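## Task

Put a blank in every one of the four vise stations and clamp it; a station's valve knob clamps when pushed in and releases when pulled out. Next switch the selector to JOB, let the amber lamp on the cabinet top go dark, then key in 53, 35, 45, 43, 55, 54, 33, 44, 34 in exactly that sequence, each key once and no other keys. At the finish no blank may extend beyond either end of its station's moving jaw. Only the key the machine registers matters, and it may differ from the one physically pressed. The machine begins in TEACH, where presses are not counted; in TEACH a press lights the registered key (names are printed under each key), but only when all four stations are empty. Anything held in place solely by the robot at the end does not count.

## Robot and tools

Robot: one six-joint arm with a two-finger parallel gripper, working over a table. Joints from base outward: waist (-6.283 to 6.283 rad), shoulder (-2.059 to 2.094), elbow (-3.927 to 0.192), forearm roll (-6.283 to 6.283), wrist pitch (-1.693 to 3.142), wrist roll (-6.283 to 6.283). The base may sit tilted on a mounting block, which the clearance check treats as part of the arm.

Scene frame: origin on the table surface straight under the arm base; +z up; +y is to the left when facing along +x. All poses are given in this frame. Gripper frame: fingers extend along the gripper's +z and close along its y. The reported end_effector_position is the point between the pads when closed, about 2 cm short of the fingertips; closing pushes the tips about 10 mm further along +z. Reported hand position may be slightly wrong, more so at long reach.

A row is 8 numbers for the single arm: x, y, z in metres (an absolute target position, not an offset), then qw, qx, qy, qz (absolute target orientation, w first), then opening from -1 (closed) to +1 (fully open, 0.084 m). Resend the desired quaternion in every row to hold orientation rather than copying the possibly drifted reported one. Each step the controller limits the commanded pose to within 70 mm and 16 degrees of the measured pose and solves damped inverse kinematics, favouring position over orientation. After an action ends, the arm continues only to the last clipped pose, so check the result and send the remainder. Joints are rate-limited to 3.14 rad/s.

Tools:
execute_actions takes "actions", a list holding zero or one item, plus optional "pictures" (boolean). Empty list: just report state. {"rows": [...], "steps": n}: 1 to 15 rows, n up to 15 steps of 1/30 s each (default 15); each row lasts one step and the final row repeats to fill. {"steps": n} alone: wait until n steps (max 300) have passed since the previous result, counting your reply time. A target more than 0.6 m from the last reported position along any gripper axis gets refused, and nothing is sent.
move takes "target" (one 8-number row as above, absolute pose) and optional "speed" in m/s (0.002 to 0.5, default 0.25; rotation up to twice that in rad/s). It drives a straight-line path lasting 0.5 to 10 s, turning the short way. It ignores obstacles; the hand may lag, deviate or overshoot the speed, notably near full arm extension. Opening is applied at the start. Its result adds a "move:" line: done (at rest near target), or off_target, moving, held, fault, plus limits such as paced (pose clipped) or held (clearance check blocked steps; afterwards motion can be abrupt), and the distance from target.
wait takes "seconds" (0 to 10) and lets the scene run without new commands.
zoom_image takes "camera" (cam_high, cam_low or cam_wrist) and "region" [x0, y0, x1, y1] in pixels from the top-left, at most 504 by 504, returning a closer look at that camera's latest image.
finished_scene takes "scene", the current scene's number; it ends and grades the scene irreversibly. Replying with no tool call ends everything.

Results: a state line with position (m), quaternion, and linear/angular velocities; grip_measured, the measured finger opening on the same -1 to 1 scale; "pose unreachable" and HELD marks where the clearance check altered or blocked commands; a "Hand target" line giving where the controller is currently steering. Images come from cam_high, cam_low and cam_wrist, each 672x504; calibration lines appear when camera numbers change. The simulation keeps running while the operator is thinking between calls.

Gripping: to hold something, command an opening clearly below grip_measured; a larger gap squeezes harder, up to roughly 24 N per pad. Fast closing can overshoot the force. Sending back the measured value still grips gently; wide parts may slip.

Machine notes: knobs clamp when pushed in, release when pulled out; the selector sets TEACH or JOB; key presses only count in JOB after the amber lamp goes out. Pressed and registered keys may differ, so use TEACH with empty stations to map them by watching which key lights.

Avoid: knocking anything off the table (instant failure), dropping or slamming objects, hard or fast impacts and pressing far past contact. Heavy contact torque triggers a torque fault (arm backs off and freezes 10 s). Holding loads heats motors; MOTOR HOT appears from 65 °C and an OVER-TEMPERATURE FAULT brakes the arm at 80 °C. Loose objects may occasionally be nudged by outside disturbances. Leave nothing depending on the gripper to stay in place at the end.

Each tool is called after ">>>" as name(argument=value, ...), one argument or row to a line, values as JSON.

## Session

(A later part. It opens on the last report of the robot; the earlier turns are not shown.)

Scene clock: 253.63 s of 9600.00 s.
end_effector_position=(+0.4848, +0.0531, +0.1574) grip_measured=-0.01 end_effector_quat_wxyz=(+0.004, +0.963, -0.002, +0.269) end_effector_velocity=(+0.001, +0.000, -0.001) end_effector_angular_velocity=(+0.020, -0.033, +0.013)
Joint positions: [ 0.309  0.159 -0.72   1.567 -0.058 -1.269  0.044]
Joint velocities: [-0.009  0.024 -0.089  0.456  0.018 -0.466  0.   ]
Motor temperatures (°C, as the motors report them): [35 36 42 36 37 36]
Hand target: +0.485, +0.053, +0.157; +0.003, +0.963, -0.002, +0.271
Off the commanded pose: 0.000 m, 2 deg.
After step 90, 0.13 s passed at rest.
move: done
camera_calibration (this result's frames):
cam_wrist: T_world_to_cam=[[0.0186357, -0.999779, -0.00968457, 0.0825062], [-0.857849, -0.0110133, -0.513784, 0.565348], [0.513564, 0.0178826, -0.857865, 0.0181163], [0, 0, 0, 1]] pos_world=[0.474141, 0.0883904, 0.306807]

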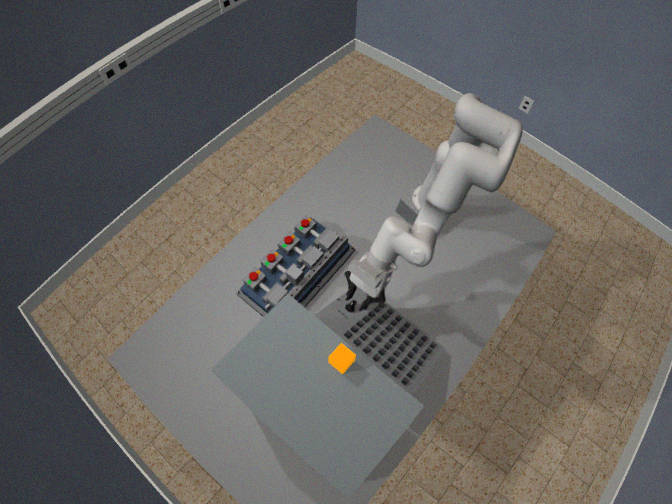

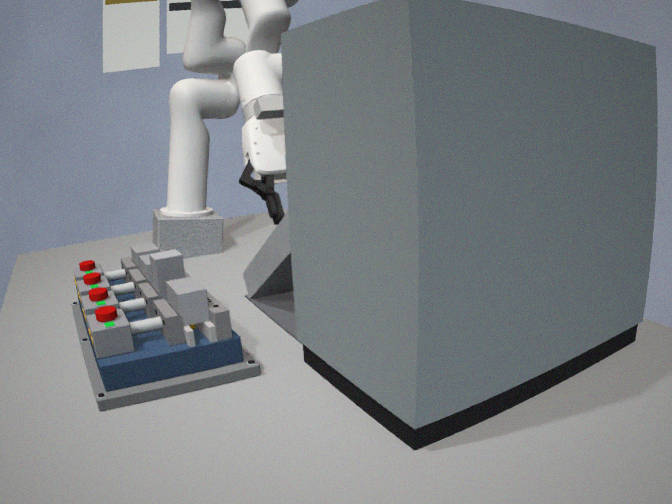

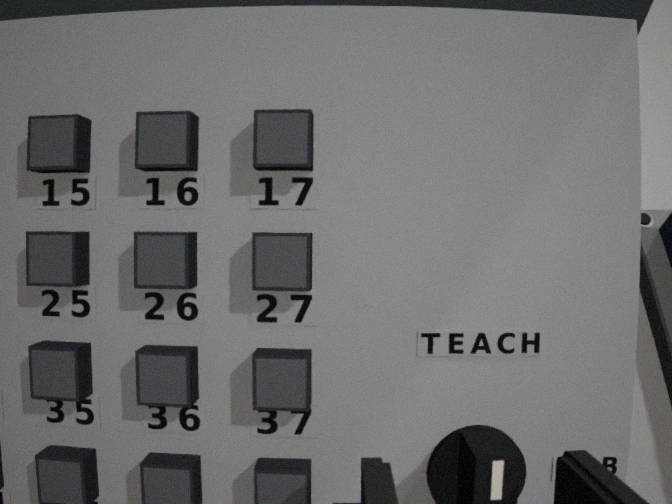

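>>> move(
  target=[0.492,0.046,0.146,0,0.972,0,0.233,0.0],
  speed=0.02,
)

Scene clock: 262.60 s of 9600.00 s.
end_effector_position=(+0.4920, +0.0461, +0.1460) grip_measured=-0.01 end_effector_quat_wxyz=(-0.001, +0.972, +0.000, +0.235) end_effector_velocity=(+0.001, -0.000, -0.000) end_effector_angular_velocity=(-0.004, +0.017, -0.002)
Joint positions: [ 0.244  0.18  -0.682  1.08   0.006 -0.838  0.044]
Joint velocities: [-0.017 -0.003  0.015 -0.162  0.009  0.148 -0.   ]
Motor temperatures (°C, as the motors report them): [35 36 41 36 37 36]
Hand target: +0.492, +0.046, +0.146; -0.001, +0.972, +0.000, +0.234
Off the commanded pose: 0.000 m, 0 deg.
After step 90, 3.77 s passed at rest.
move: done
camera_calibration (this result's frames):
cam_wrist: T_world_to_cam=[[0.0245582, -0.999499, -0.0199676, 0.0738719], [-0.891553, -0.0128614, -0.452734, 0.573318], [0.45225, 0.0289205, -0.891422, 0.0394082], [0, 0, 0, 1]] pos_world=[0.491507, 0.0800689, 0.296165]

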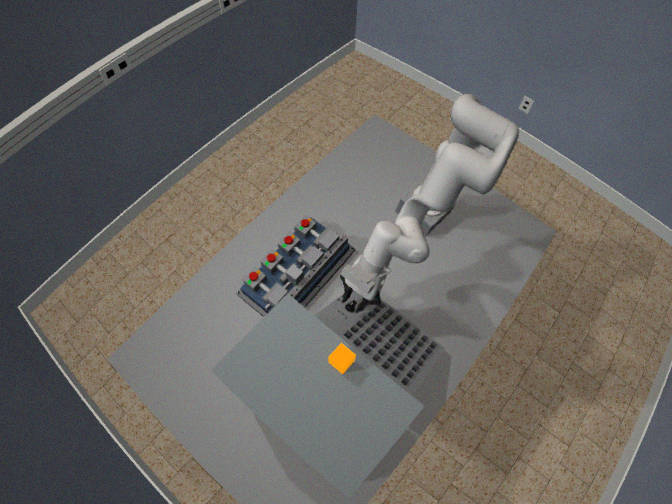

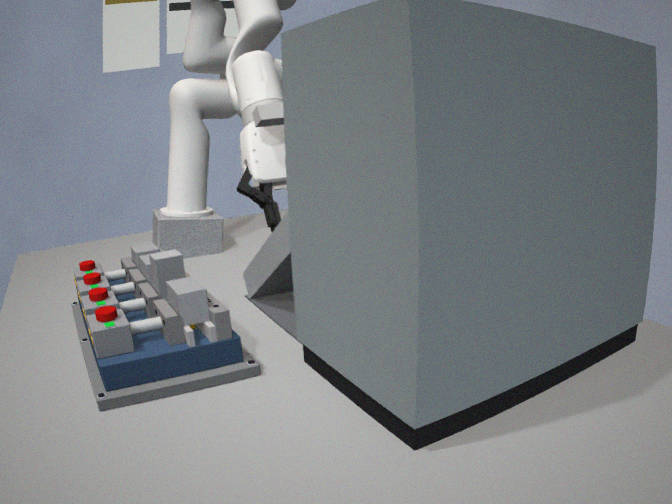

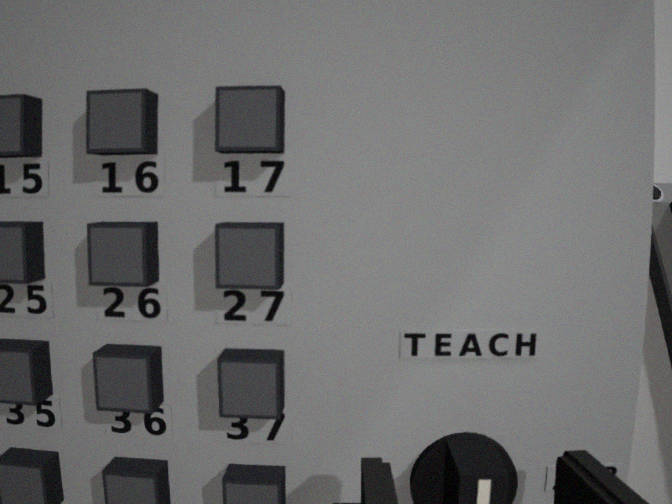

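>>> move(
  target=[0.500,0.046,0.132,0,0.972,0,0.233,0.0],
  speed=0.015,
)

>>> move(
  target=[0.500,0.046,0.132,0,0.972,0,0.233,-0.8],
  speed=0.015,
)

Scene clock: 265.17 s of 9600.00 s.
end_effector_position=(+0.4994, +0.0460, +0.1335) grip_measured=-0.01 end_effector_quat_wxyz=(+0.000, +0.972, -0.000, +0.234) end_effector_velocity=(+0.001, +0.000, -0.001) end_effector_angular_velocity=(+0.002, -0.004, +0.001)
Joint positions: [ 0.254  0.243 -0.737  1.192 -0.002 -0.942  0.044]
Joint velocities: [ 0.004  0.009 -0.013  0.061 -0.001 -0.057  0.   ]
Motor temperatures (°C, as the motors report them): [35 36 41 36 37 36]
Hand target: +0.500, +0.046, +0.132; +0.000, +0.973, -0.000, +0.233
Off the commanded pose: 0.002 m, 0 deg.
move: done
camera_calibration (this result's frames):
cam_wrist: T_world_to_cam=[[0.0227774, -0.999577, -0.0180952, 0.0739467], [-0.892999, -0.0122045, -0.449893, 0.574538], [0.449482, 0.0264064, -0.892899, 0.0265345], [0, 0, 0, 1]] pos_world=[0.499451, 0.0802266, 0.283512]

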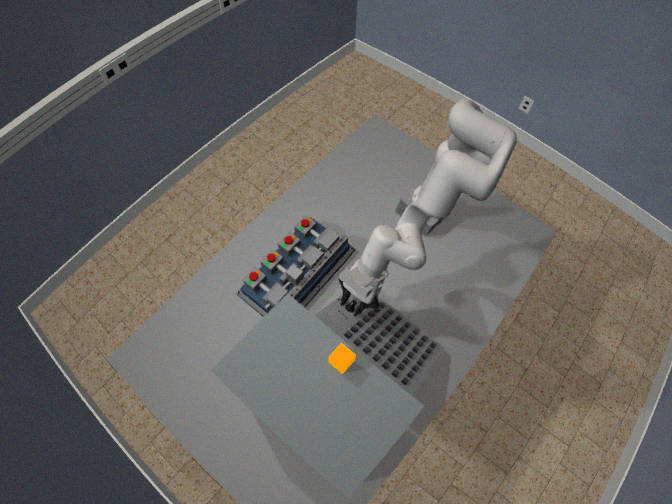

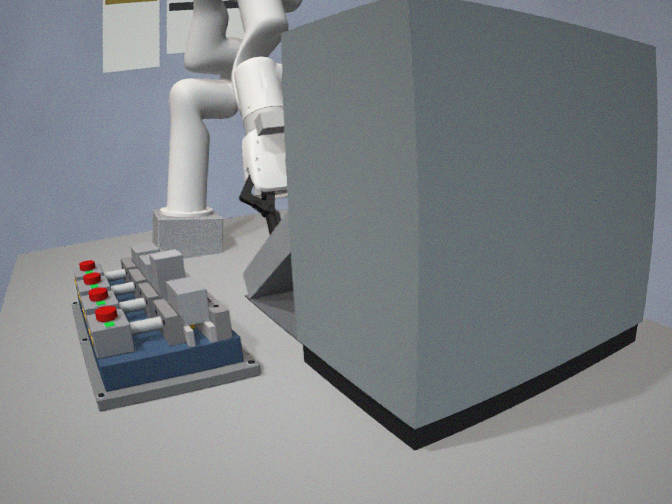

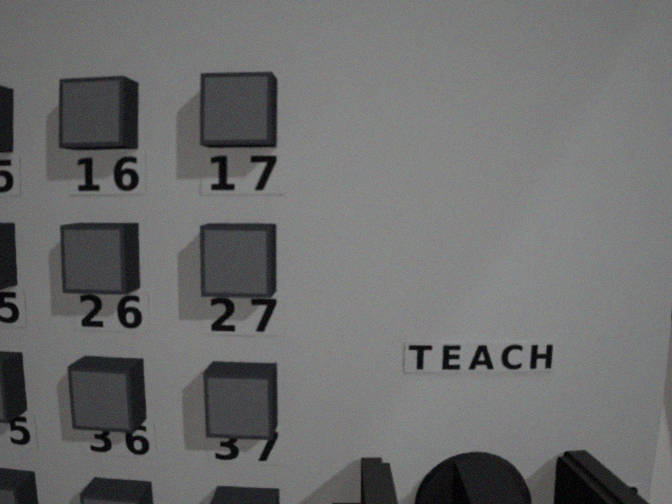

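Scene clock: 265.87 s of 9600.00 s.
end_effector_position=(+0.5004, +0.0459, +0.1347) grip_measured=-0.31 end_effector_quat_wxyz=(-0.000, +0.972, -0.000, +0.235) end_effector_velocity=(+0.001, +0.001, +0.000) end_effector_angular_velocity=(+0.003, -0.001, +0.002)
Joint positions: [ 0.253  0.242 -0.741  1.203 -0.002 -0.953  0.03 ]
Joint velocities: [ 0.     0.001 -0.003  0.008  0.003 -0.008  0.   ]
Motor temperatures (°C, as the motors report them): [35 36 41 36 37 36]
Hand target: +0.500, +0.046, +0.132; +0.000, +0.972, -0.000, +0.233
Off the commanded pose: 0.003 m, 0 deg.
move: done
camera_calibration (this result's frames):
cam_wrist: T_world_to_cam=[[0.0228584, -0.999559, -0.0189504, 0.0738992], [-0.891216, -0.0117844, -0.453426, 0.575615], [0.453003, 0.0272535, -0.891092, 0.0251535], [0, 0, 0, 1]] pos_world=[0.499913, 0.0799644, 0.284814]

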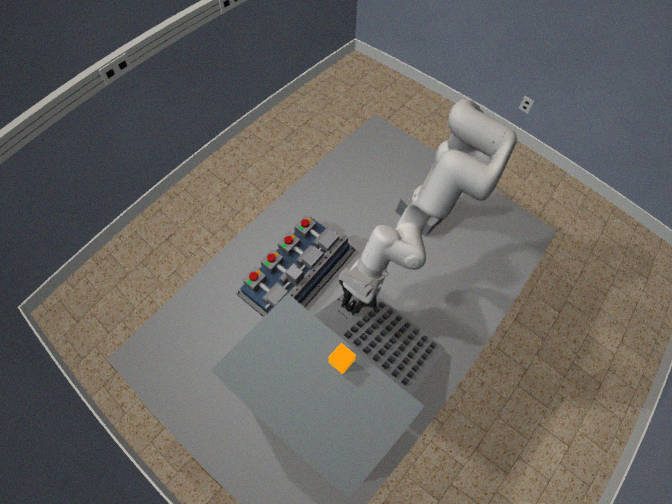

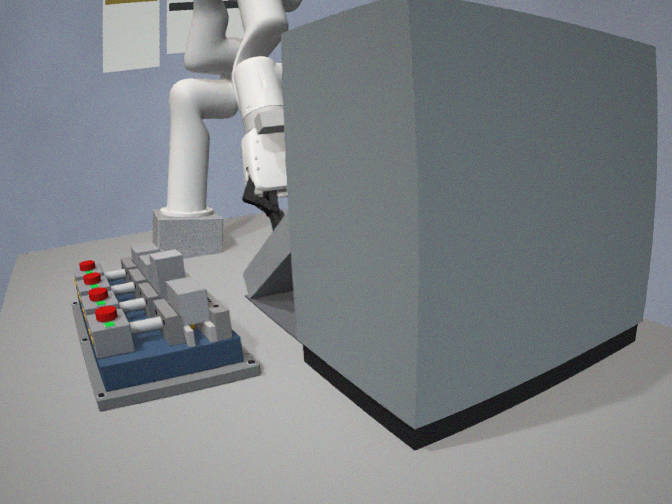

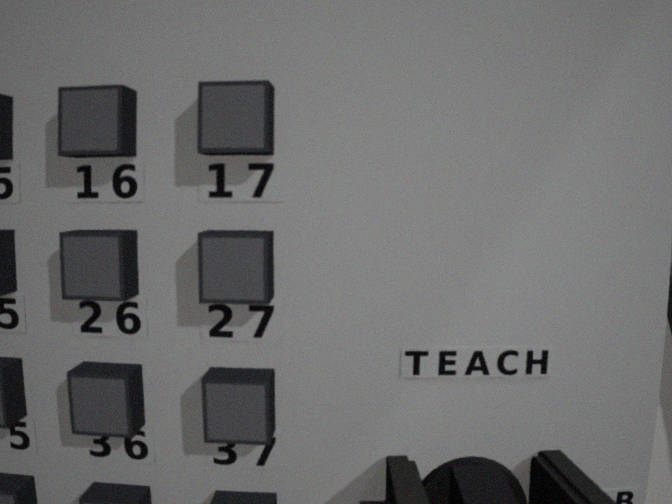

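>>> move(
  target=[0.497,0.046,0.140,0,0.972,0,0.233,-0.2],
  speed=0.015,
)

>>> move(
  target=[0.497,0.046,0.140,0,0.972,0,0.233,-0.8],
  speed=0.015,
)

Scene clock: 268.07 s of 9600.00 s.
end_effector_position=(+0.4972, +0.0463, +0.1397) grip_measured=-0.21 end_effector_quat_wxyz=(-0.000, +0.972, +0.000, +0.233) end_effector_velocity=(-0.002, -0.002, +0.002) end_effector_angular_velocity=(-0.004, +0.003, -0.006)
Joint positions: [ 0.246  0.214 -0.712  1.114  0.004 -0.871  0.035]
Joint velocities: [-0.007 -0.011  0.016 -0.058 -0.002  0.056 -0.   ]
Motor temperatures (°C, as the motors report them): [35 36 42 36 37 36]
Hand target: +0.497, +0.046, +0.140; -0.000, +0.972, +0.000, +0.233
Off the commanded pose: 0.000 m, 0 deg.
move: done
camera_calibration (this result's frames):
cam_wrist: T_world_to_cam=[[0.024583, -0.999513, -0.0192236, 0.0736834], [-0.893078, -0.0133161, -0.449705, 0.575483], [0.44923, 0.0282232, -0.89297, 0.0331397], [0, 0, 0, 1]] pos_world=[0.497252, 0.0803754, 0.289807]

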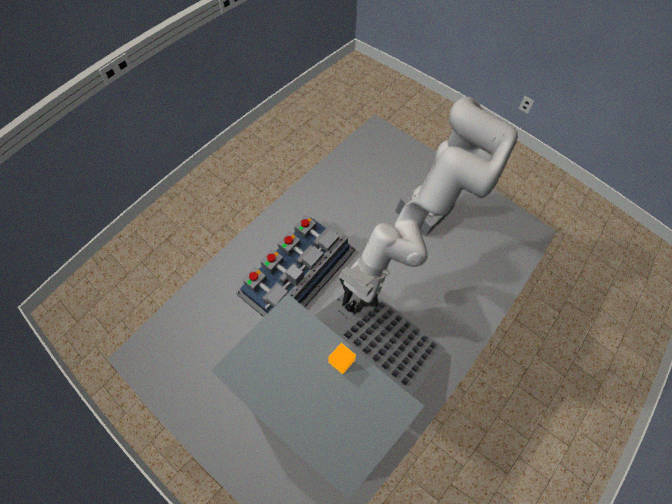

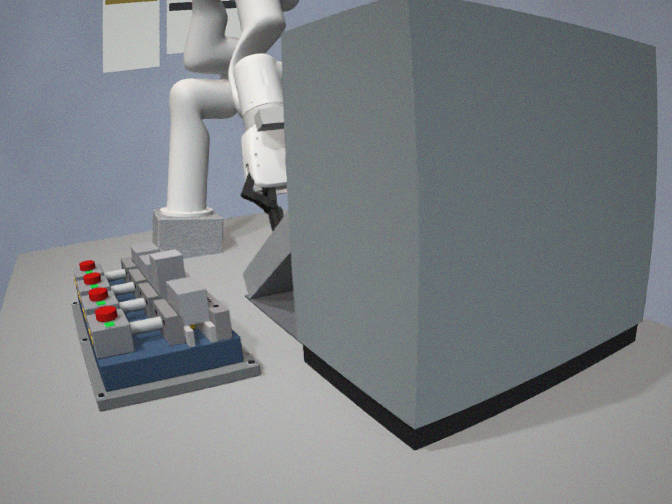

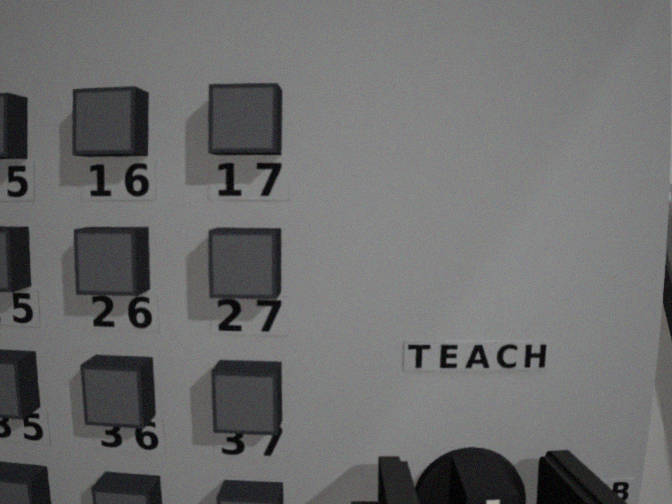

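Scene clock: 268.77 s of 9600.00 s.
end_effector_position=(+0.4971, +0.0460, +0.1398) grip_measured=-0.73 end_effector_quat_wxyz=(-0.000, +0.972, +0.000, +0.233) end_effector_velocity=(+0.000, -0.000, +0.000) end_effector_angular_velocity=(-0.001, +0.000, +0.000)
Joint positions: [ 0.245  0.213 -0.71   1.103  0.004 -0.86   0.012]
Joint velocities: [-0.001 -0.001  0.002 -0.009 -0.     0.008 -0.   ]
Motor temperatures (°C, as the motors report them): [35 36 42 36 37 36]
Hand target: +0.497, +0.046, +0.140; -0.000, +0.972, +0.000, +0.233
Off the commanded pose: 0.000 m, 0 deg.
move: done
camera_calibration (this result's frames):
cam_wrist: T_world_to_cam=[[0.0236605, -0.999546, -0.0186518, 0.0737753], [-0.893471, -0.0127723, -0.448939, 0.575489], [0.448497, 0.027287, -0.893368, 0.0337648], [0, 0, 0, 1]] pos_world=[0.497294, 0.0801708, 0.2899]

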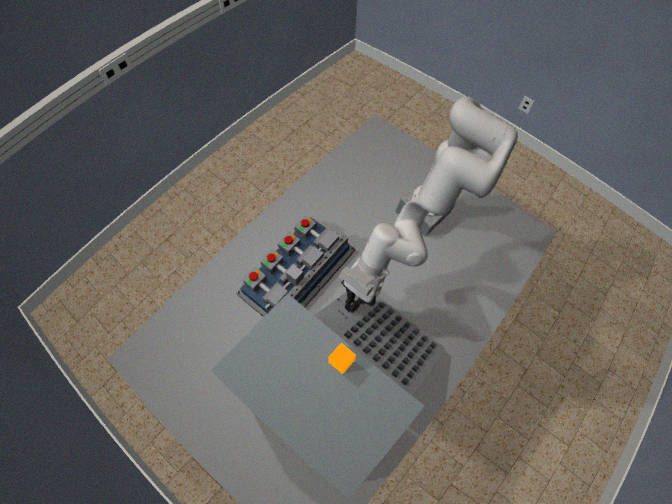

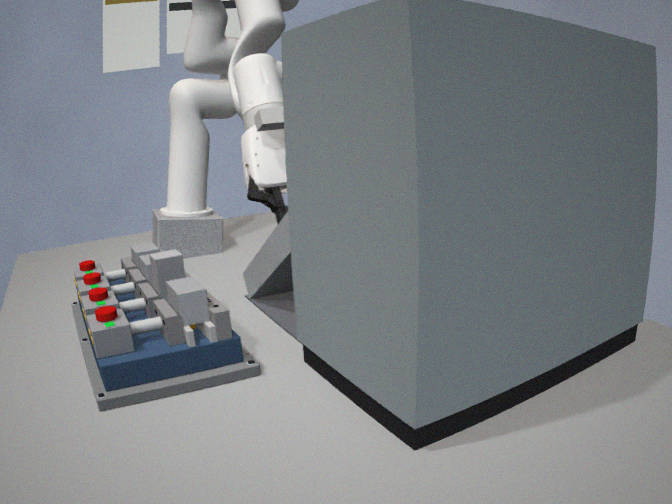

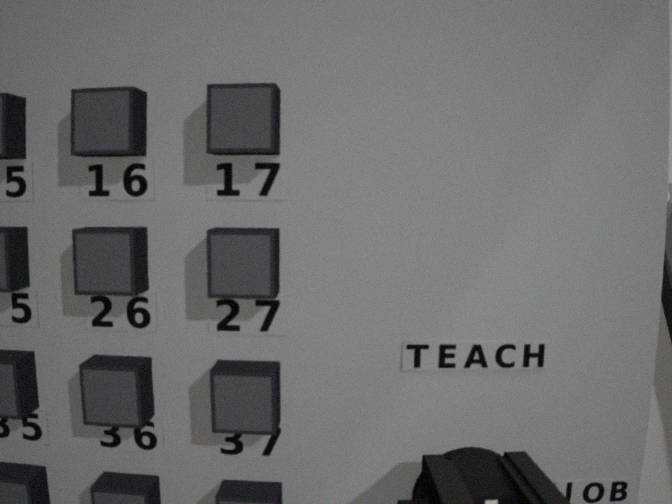

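>>> move(
  target=[0.497,0.046,0.140,-0.172,0.657,-0.716,0.158,-0.64],
  speed=0.3,
)

Scene clock: 273.70 s of 9600.00 s.
end_effector_position=(+0.4967, +0.0461, +0.1396) grip_measured=-0.66 end_effector_quat_wxyz=(-0.177, +0.657, -0.715, +0.160) end_effector_velocity=(+0.000, -0.001, +0.000) end_effector_angular_velocity=(-0.007, +0.032, -0.009)
Joint positions: [ 0.254  0.218 -0.724  1.215  0.     0.691  0.015]
Joint velocities: [-0.024 -0.014  0.045 -0.326  0.01   0.311  0.   ]
Motor temperatures (°C, as the motors report them): [35 36 42 36 37 36]
Hand target: +0.497, +0.046, +0.140; -0.175, +0.657, -0.716, +0.159
Off the commanded pose: 0.000 m, 1 deg.
move: done
camera_calibration (this result's frames):
cam_wrist: T_world_to_cam=[[-0.871317, 0.0722061, -0.485379, 0.534196], [0.0599093, 0.997369, 0.040826, -0.0133876], [0.487049, 0.00649373, -0.87335, 0.0127715], [0, 0, 0, 1]] pos_world=[0.460036, -0.0253028, 0.270988]

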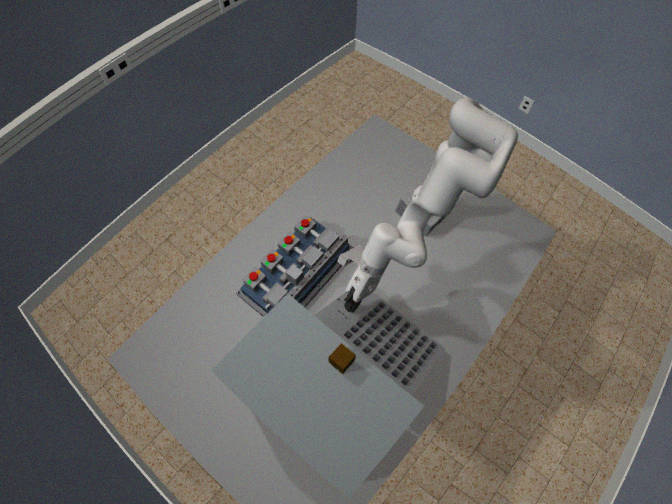

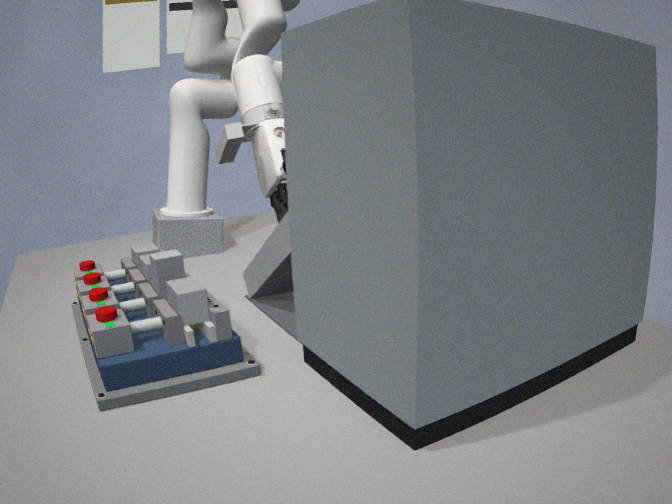

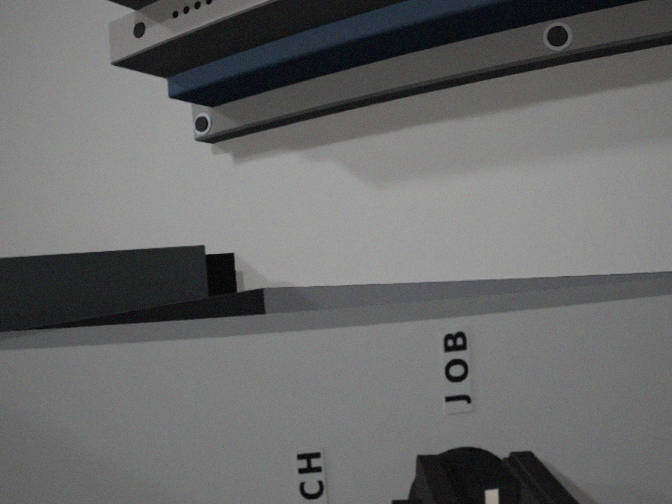

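>>> move(
  target=[0.497,0.046,0.140,-0.172,0.657,-0.716,0.158,-0.2],
)

>>> move(
  target=[0.465,0.046,0.19,-0.172,0.657,-0.716,0.158,-0.2],
  speed=0.08,
)

>>> move(
  target=[0.42,0.12,0.21,0,0.965,0,0.262,-1],
  speed=0.1,
)

>>> move(
  target=[0.41,0.2838,0.15,0,0.958,0,0.287,-1],
  speed=0.1,
)

Scene clock: 276.23 s of 9600.00 s.
end_effector_position=(+0.4971, +0.0460, +0.1401) grip_measured=-0.22 end_effector_quat_wxyz=(-0.173, +0.657, -0.716, +0.158) end_effector_velocity=(-0.000, -0.000, -0.000) end_effector_angular_velocity=(-0.002, +0.005, -0.002)
Joint positions: [ 0.247  0.213 -0.712  1.12   0.003  0.78   0.035]
Joint velocities: [-0.004 -0.002  0.007 -0.047  0.     0.044  0.   ]
Motor temperatures (°C, as the motors report them): [35 36 42 36 37 36]
Hand target: +0.497, +0.046, +0.140; -0.172, +0.657, -0.716, +0.158
Off the commanded pose: 0.000 m, 0 deg.
move: done
camera_calibration (this result's frames):
cam_wrist: T_world_to_cam=[[-0.875147, 0.0730708, -0.478308, 0.535589], [0.0626448, 0.997322, 0.0377407, -0.0143307], [0.479785, 0.00306511, -0.877381, 0.0173012], [0, 0, 0, 1]] pos_world=[0.461316, -0.0248966, 0.271897]

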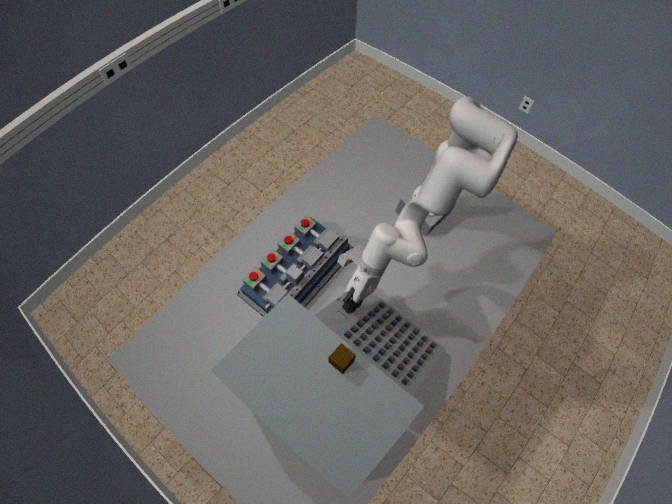

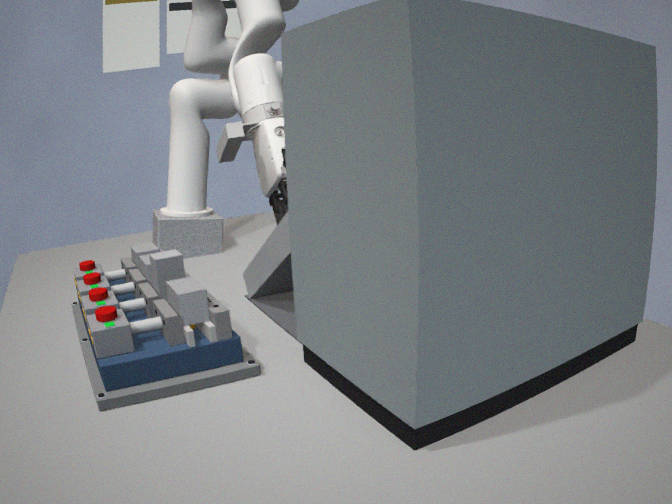

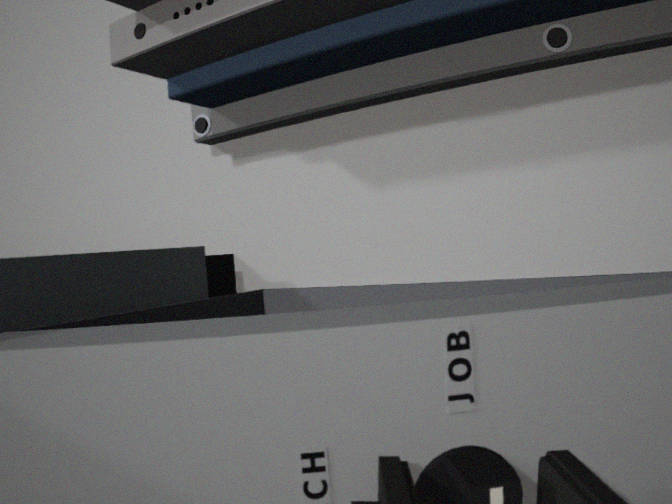

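Scene clock: 277.57 s of 9600.00 s.
end_effector_position=(+0.4652, +0.0462, +0.1897) grip_measured=-0.22 end_effector_quat_wxyz=(-0.175, +0.658, -0.716, +0.157) end_effector_velocity=(+0.000, +0.000, +0.001) end_effector_angular_velocity=(-0.018, +0.018, -0.010)
Joint positions: [ 0.171 -0.049 -0.513  0.59   0.076  1.245  0.035]
Joint velocities: [-0.027 -0.009  0.009 -0.219  0.017  0.196 -0.   ]
Motor temperatures (°C, as the motors report them): [35 36 42 36 37 36]
Hand target: +0.465, +0.046, +0.190; -0.174, +0.657, -0.716, +0.158
Off the commanded pose: 0.000 m, 0 deg.
move: done
camera_calibration (this result's frames):
cam_wrist: T_world_to_cam=[[-0.874159, 0.0730184, -0.480119, 0.53128], [0.0602771, 0.997301, 0.0419261, -0.0141003], [0.481885, 0.0077099, -0.876201, 0.074727], [0, 0, 0, 1]] pos_world=[0.429264, -0.0253071, 0.321145]

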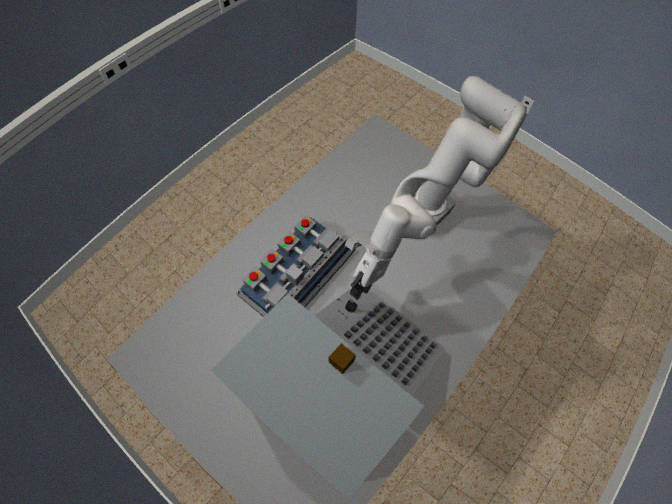

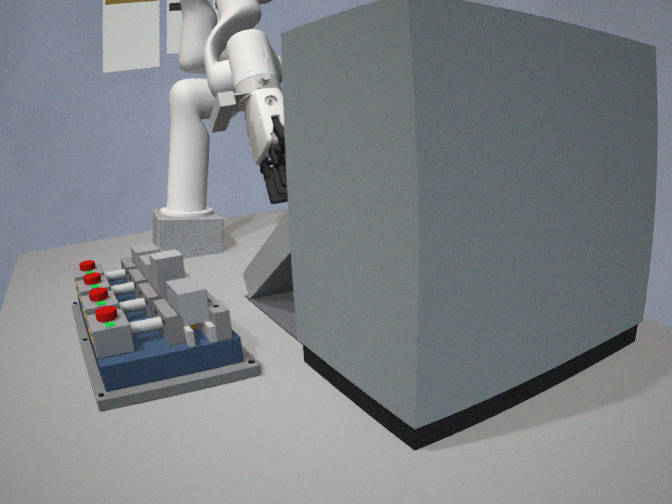

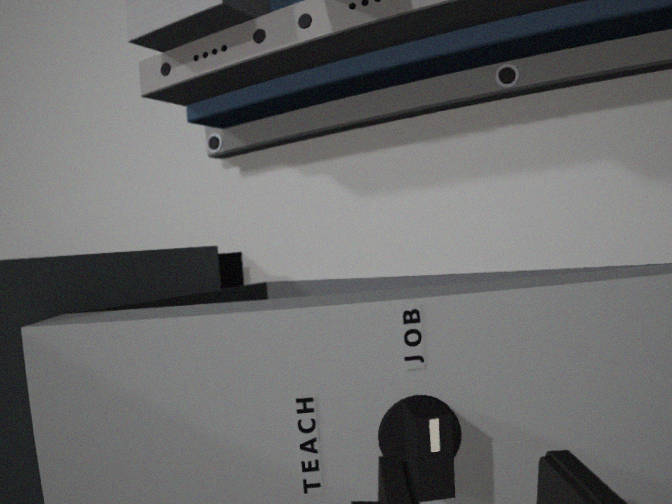

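Scene clock: 286.20 s of 9600.00 s.
end_effector_position=(+0.4204, +0.1203, +0.2100) grip_measured=-1.00 end_effector_quat_wxyz=(-0.001, +0.965, -0.000, +0.262) end_effector_velocity=(-0.000, +0.001, +0.000) end_effector_angular_velocity=(-0.004, -0.000, +0.011)
Joint positions: [ 0.245 -0.259 -0.341 -0.211  0.048  0.455  0.   ]
Joint velocities: [ 0.003 -0.001  0.001  0.01  -0.    -0.019  0.   ]
Motor temperatures (°C, as the motors report them): [35 36 42 36 37 36]
Hand target: +0.420, +0.120, +0.210; -0.000, +0.965, +0.000, +0.262
Off the commanded pose: 0.000 m, 0 deg.
move: done
camera_calibration (this result's frames):
cam_wrist: T_world_to_cam=[[0.0240986, -0.99954, -0.0184059, 0.150885], [-0.865033, -0.0116194, -0.50158, 0.538357], [0.501135, 0.0280091, -0.864916, 0.100627], [0, 0, 0, 1]] pos_world=[0.411633, 0.154253, 0.35984]

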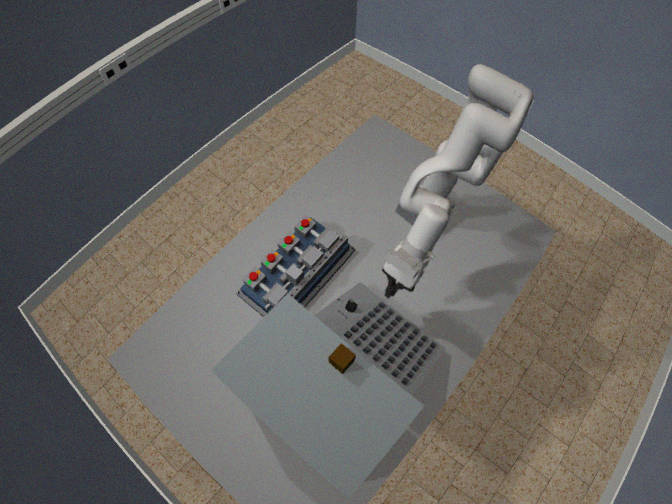

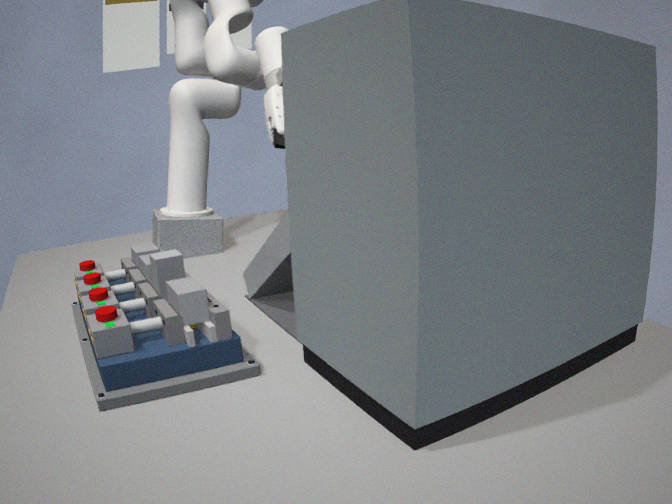

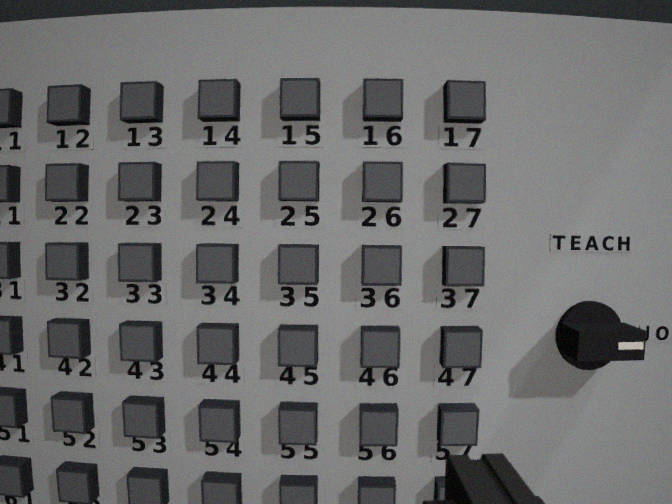

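Scene clock: 288.50 s of 9600.00 s.
end_effector_position=(+0.4102, +0.2835, +0.1500) grip_measured=-1.00 end_effector_quat_wxyz=(+0.000, +0.958, +0.000, +0.285) end_effector_velocity=(-0.000, +0.001, -0.001) end_effector_angular_velocity=(+0.004, -0.017, -0.000)
Joint positions: [ 0.58   0.077 -0.694 -1.338  0.215  1.855  0.   ]
Joint velocities: [ 0.004  0.004 -0.006 -0.071  0.004  0.075  0.   ]
Motor temperatures (°C, as the motors report them): [35 36 42 36 37 36]
Hand target: +0.410, +0.284, +0.150; +0.000, +0.958, +0.000, +0.286
Off the commanded pose: 0.000 m, 0 deg.
move: done
camera_calibration (this result's frames):
cam_wrist: T_world_to_cam=[[0.0257438, -0.999557, -0.0149476, 0.311977], [-0.839736, -0.0135101, -0.542827, 0.497704], [0.542384, 0.0265265, -0.839712, 0.0290055], [0, 0, 0, 1]] pos_world=[0.394177, 0.317794, 0.299187]

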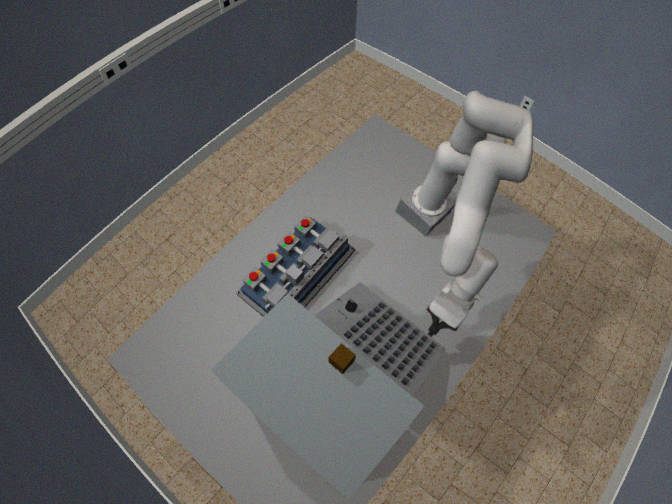

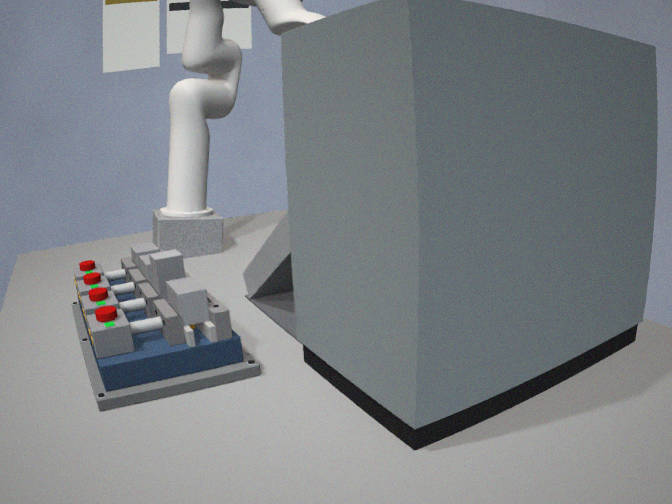

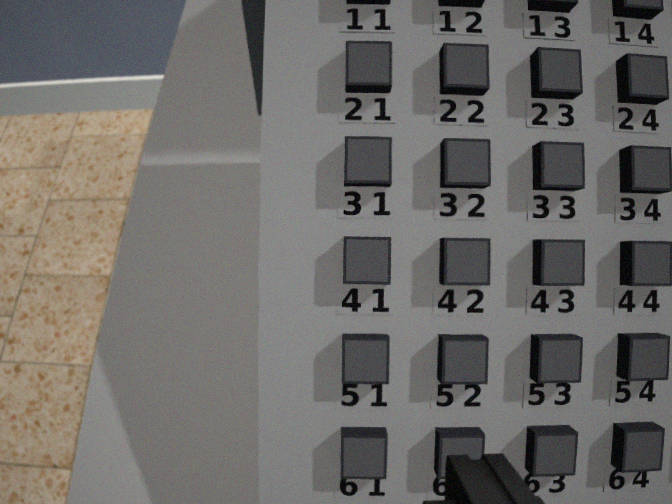

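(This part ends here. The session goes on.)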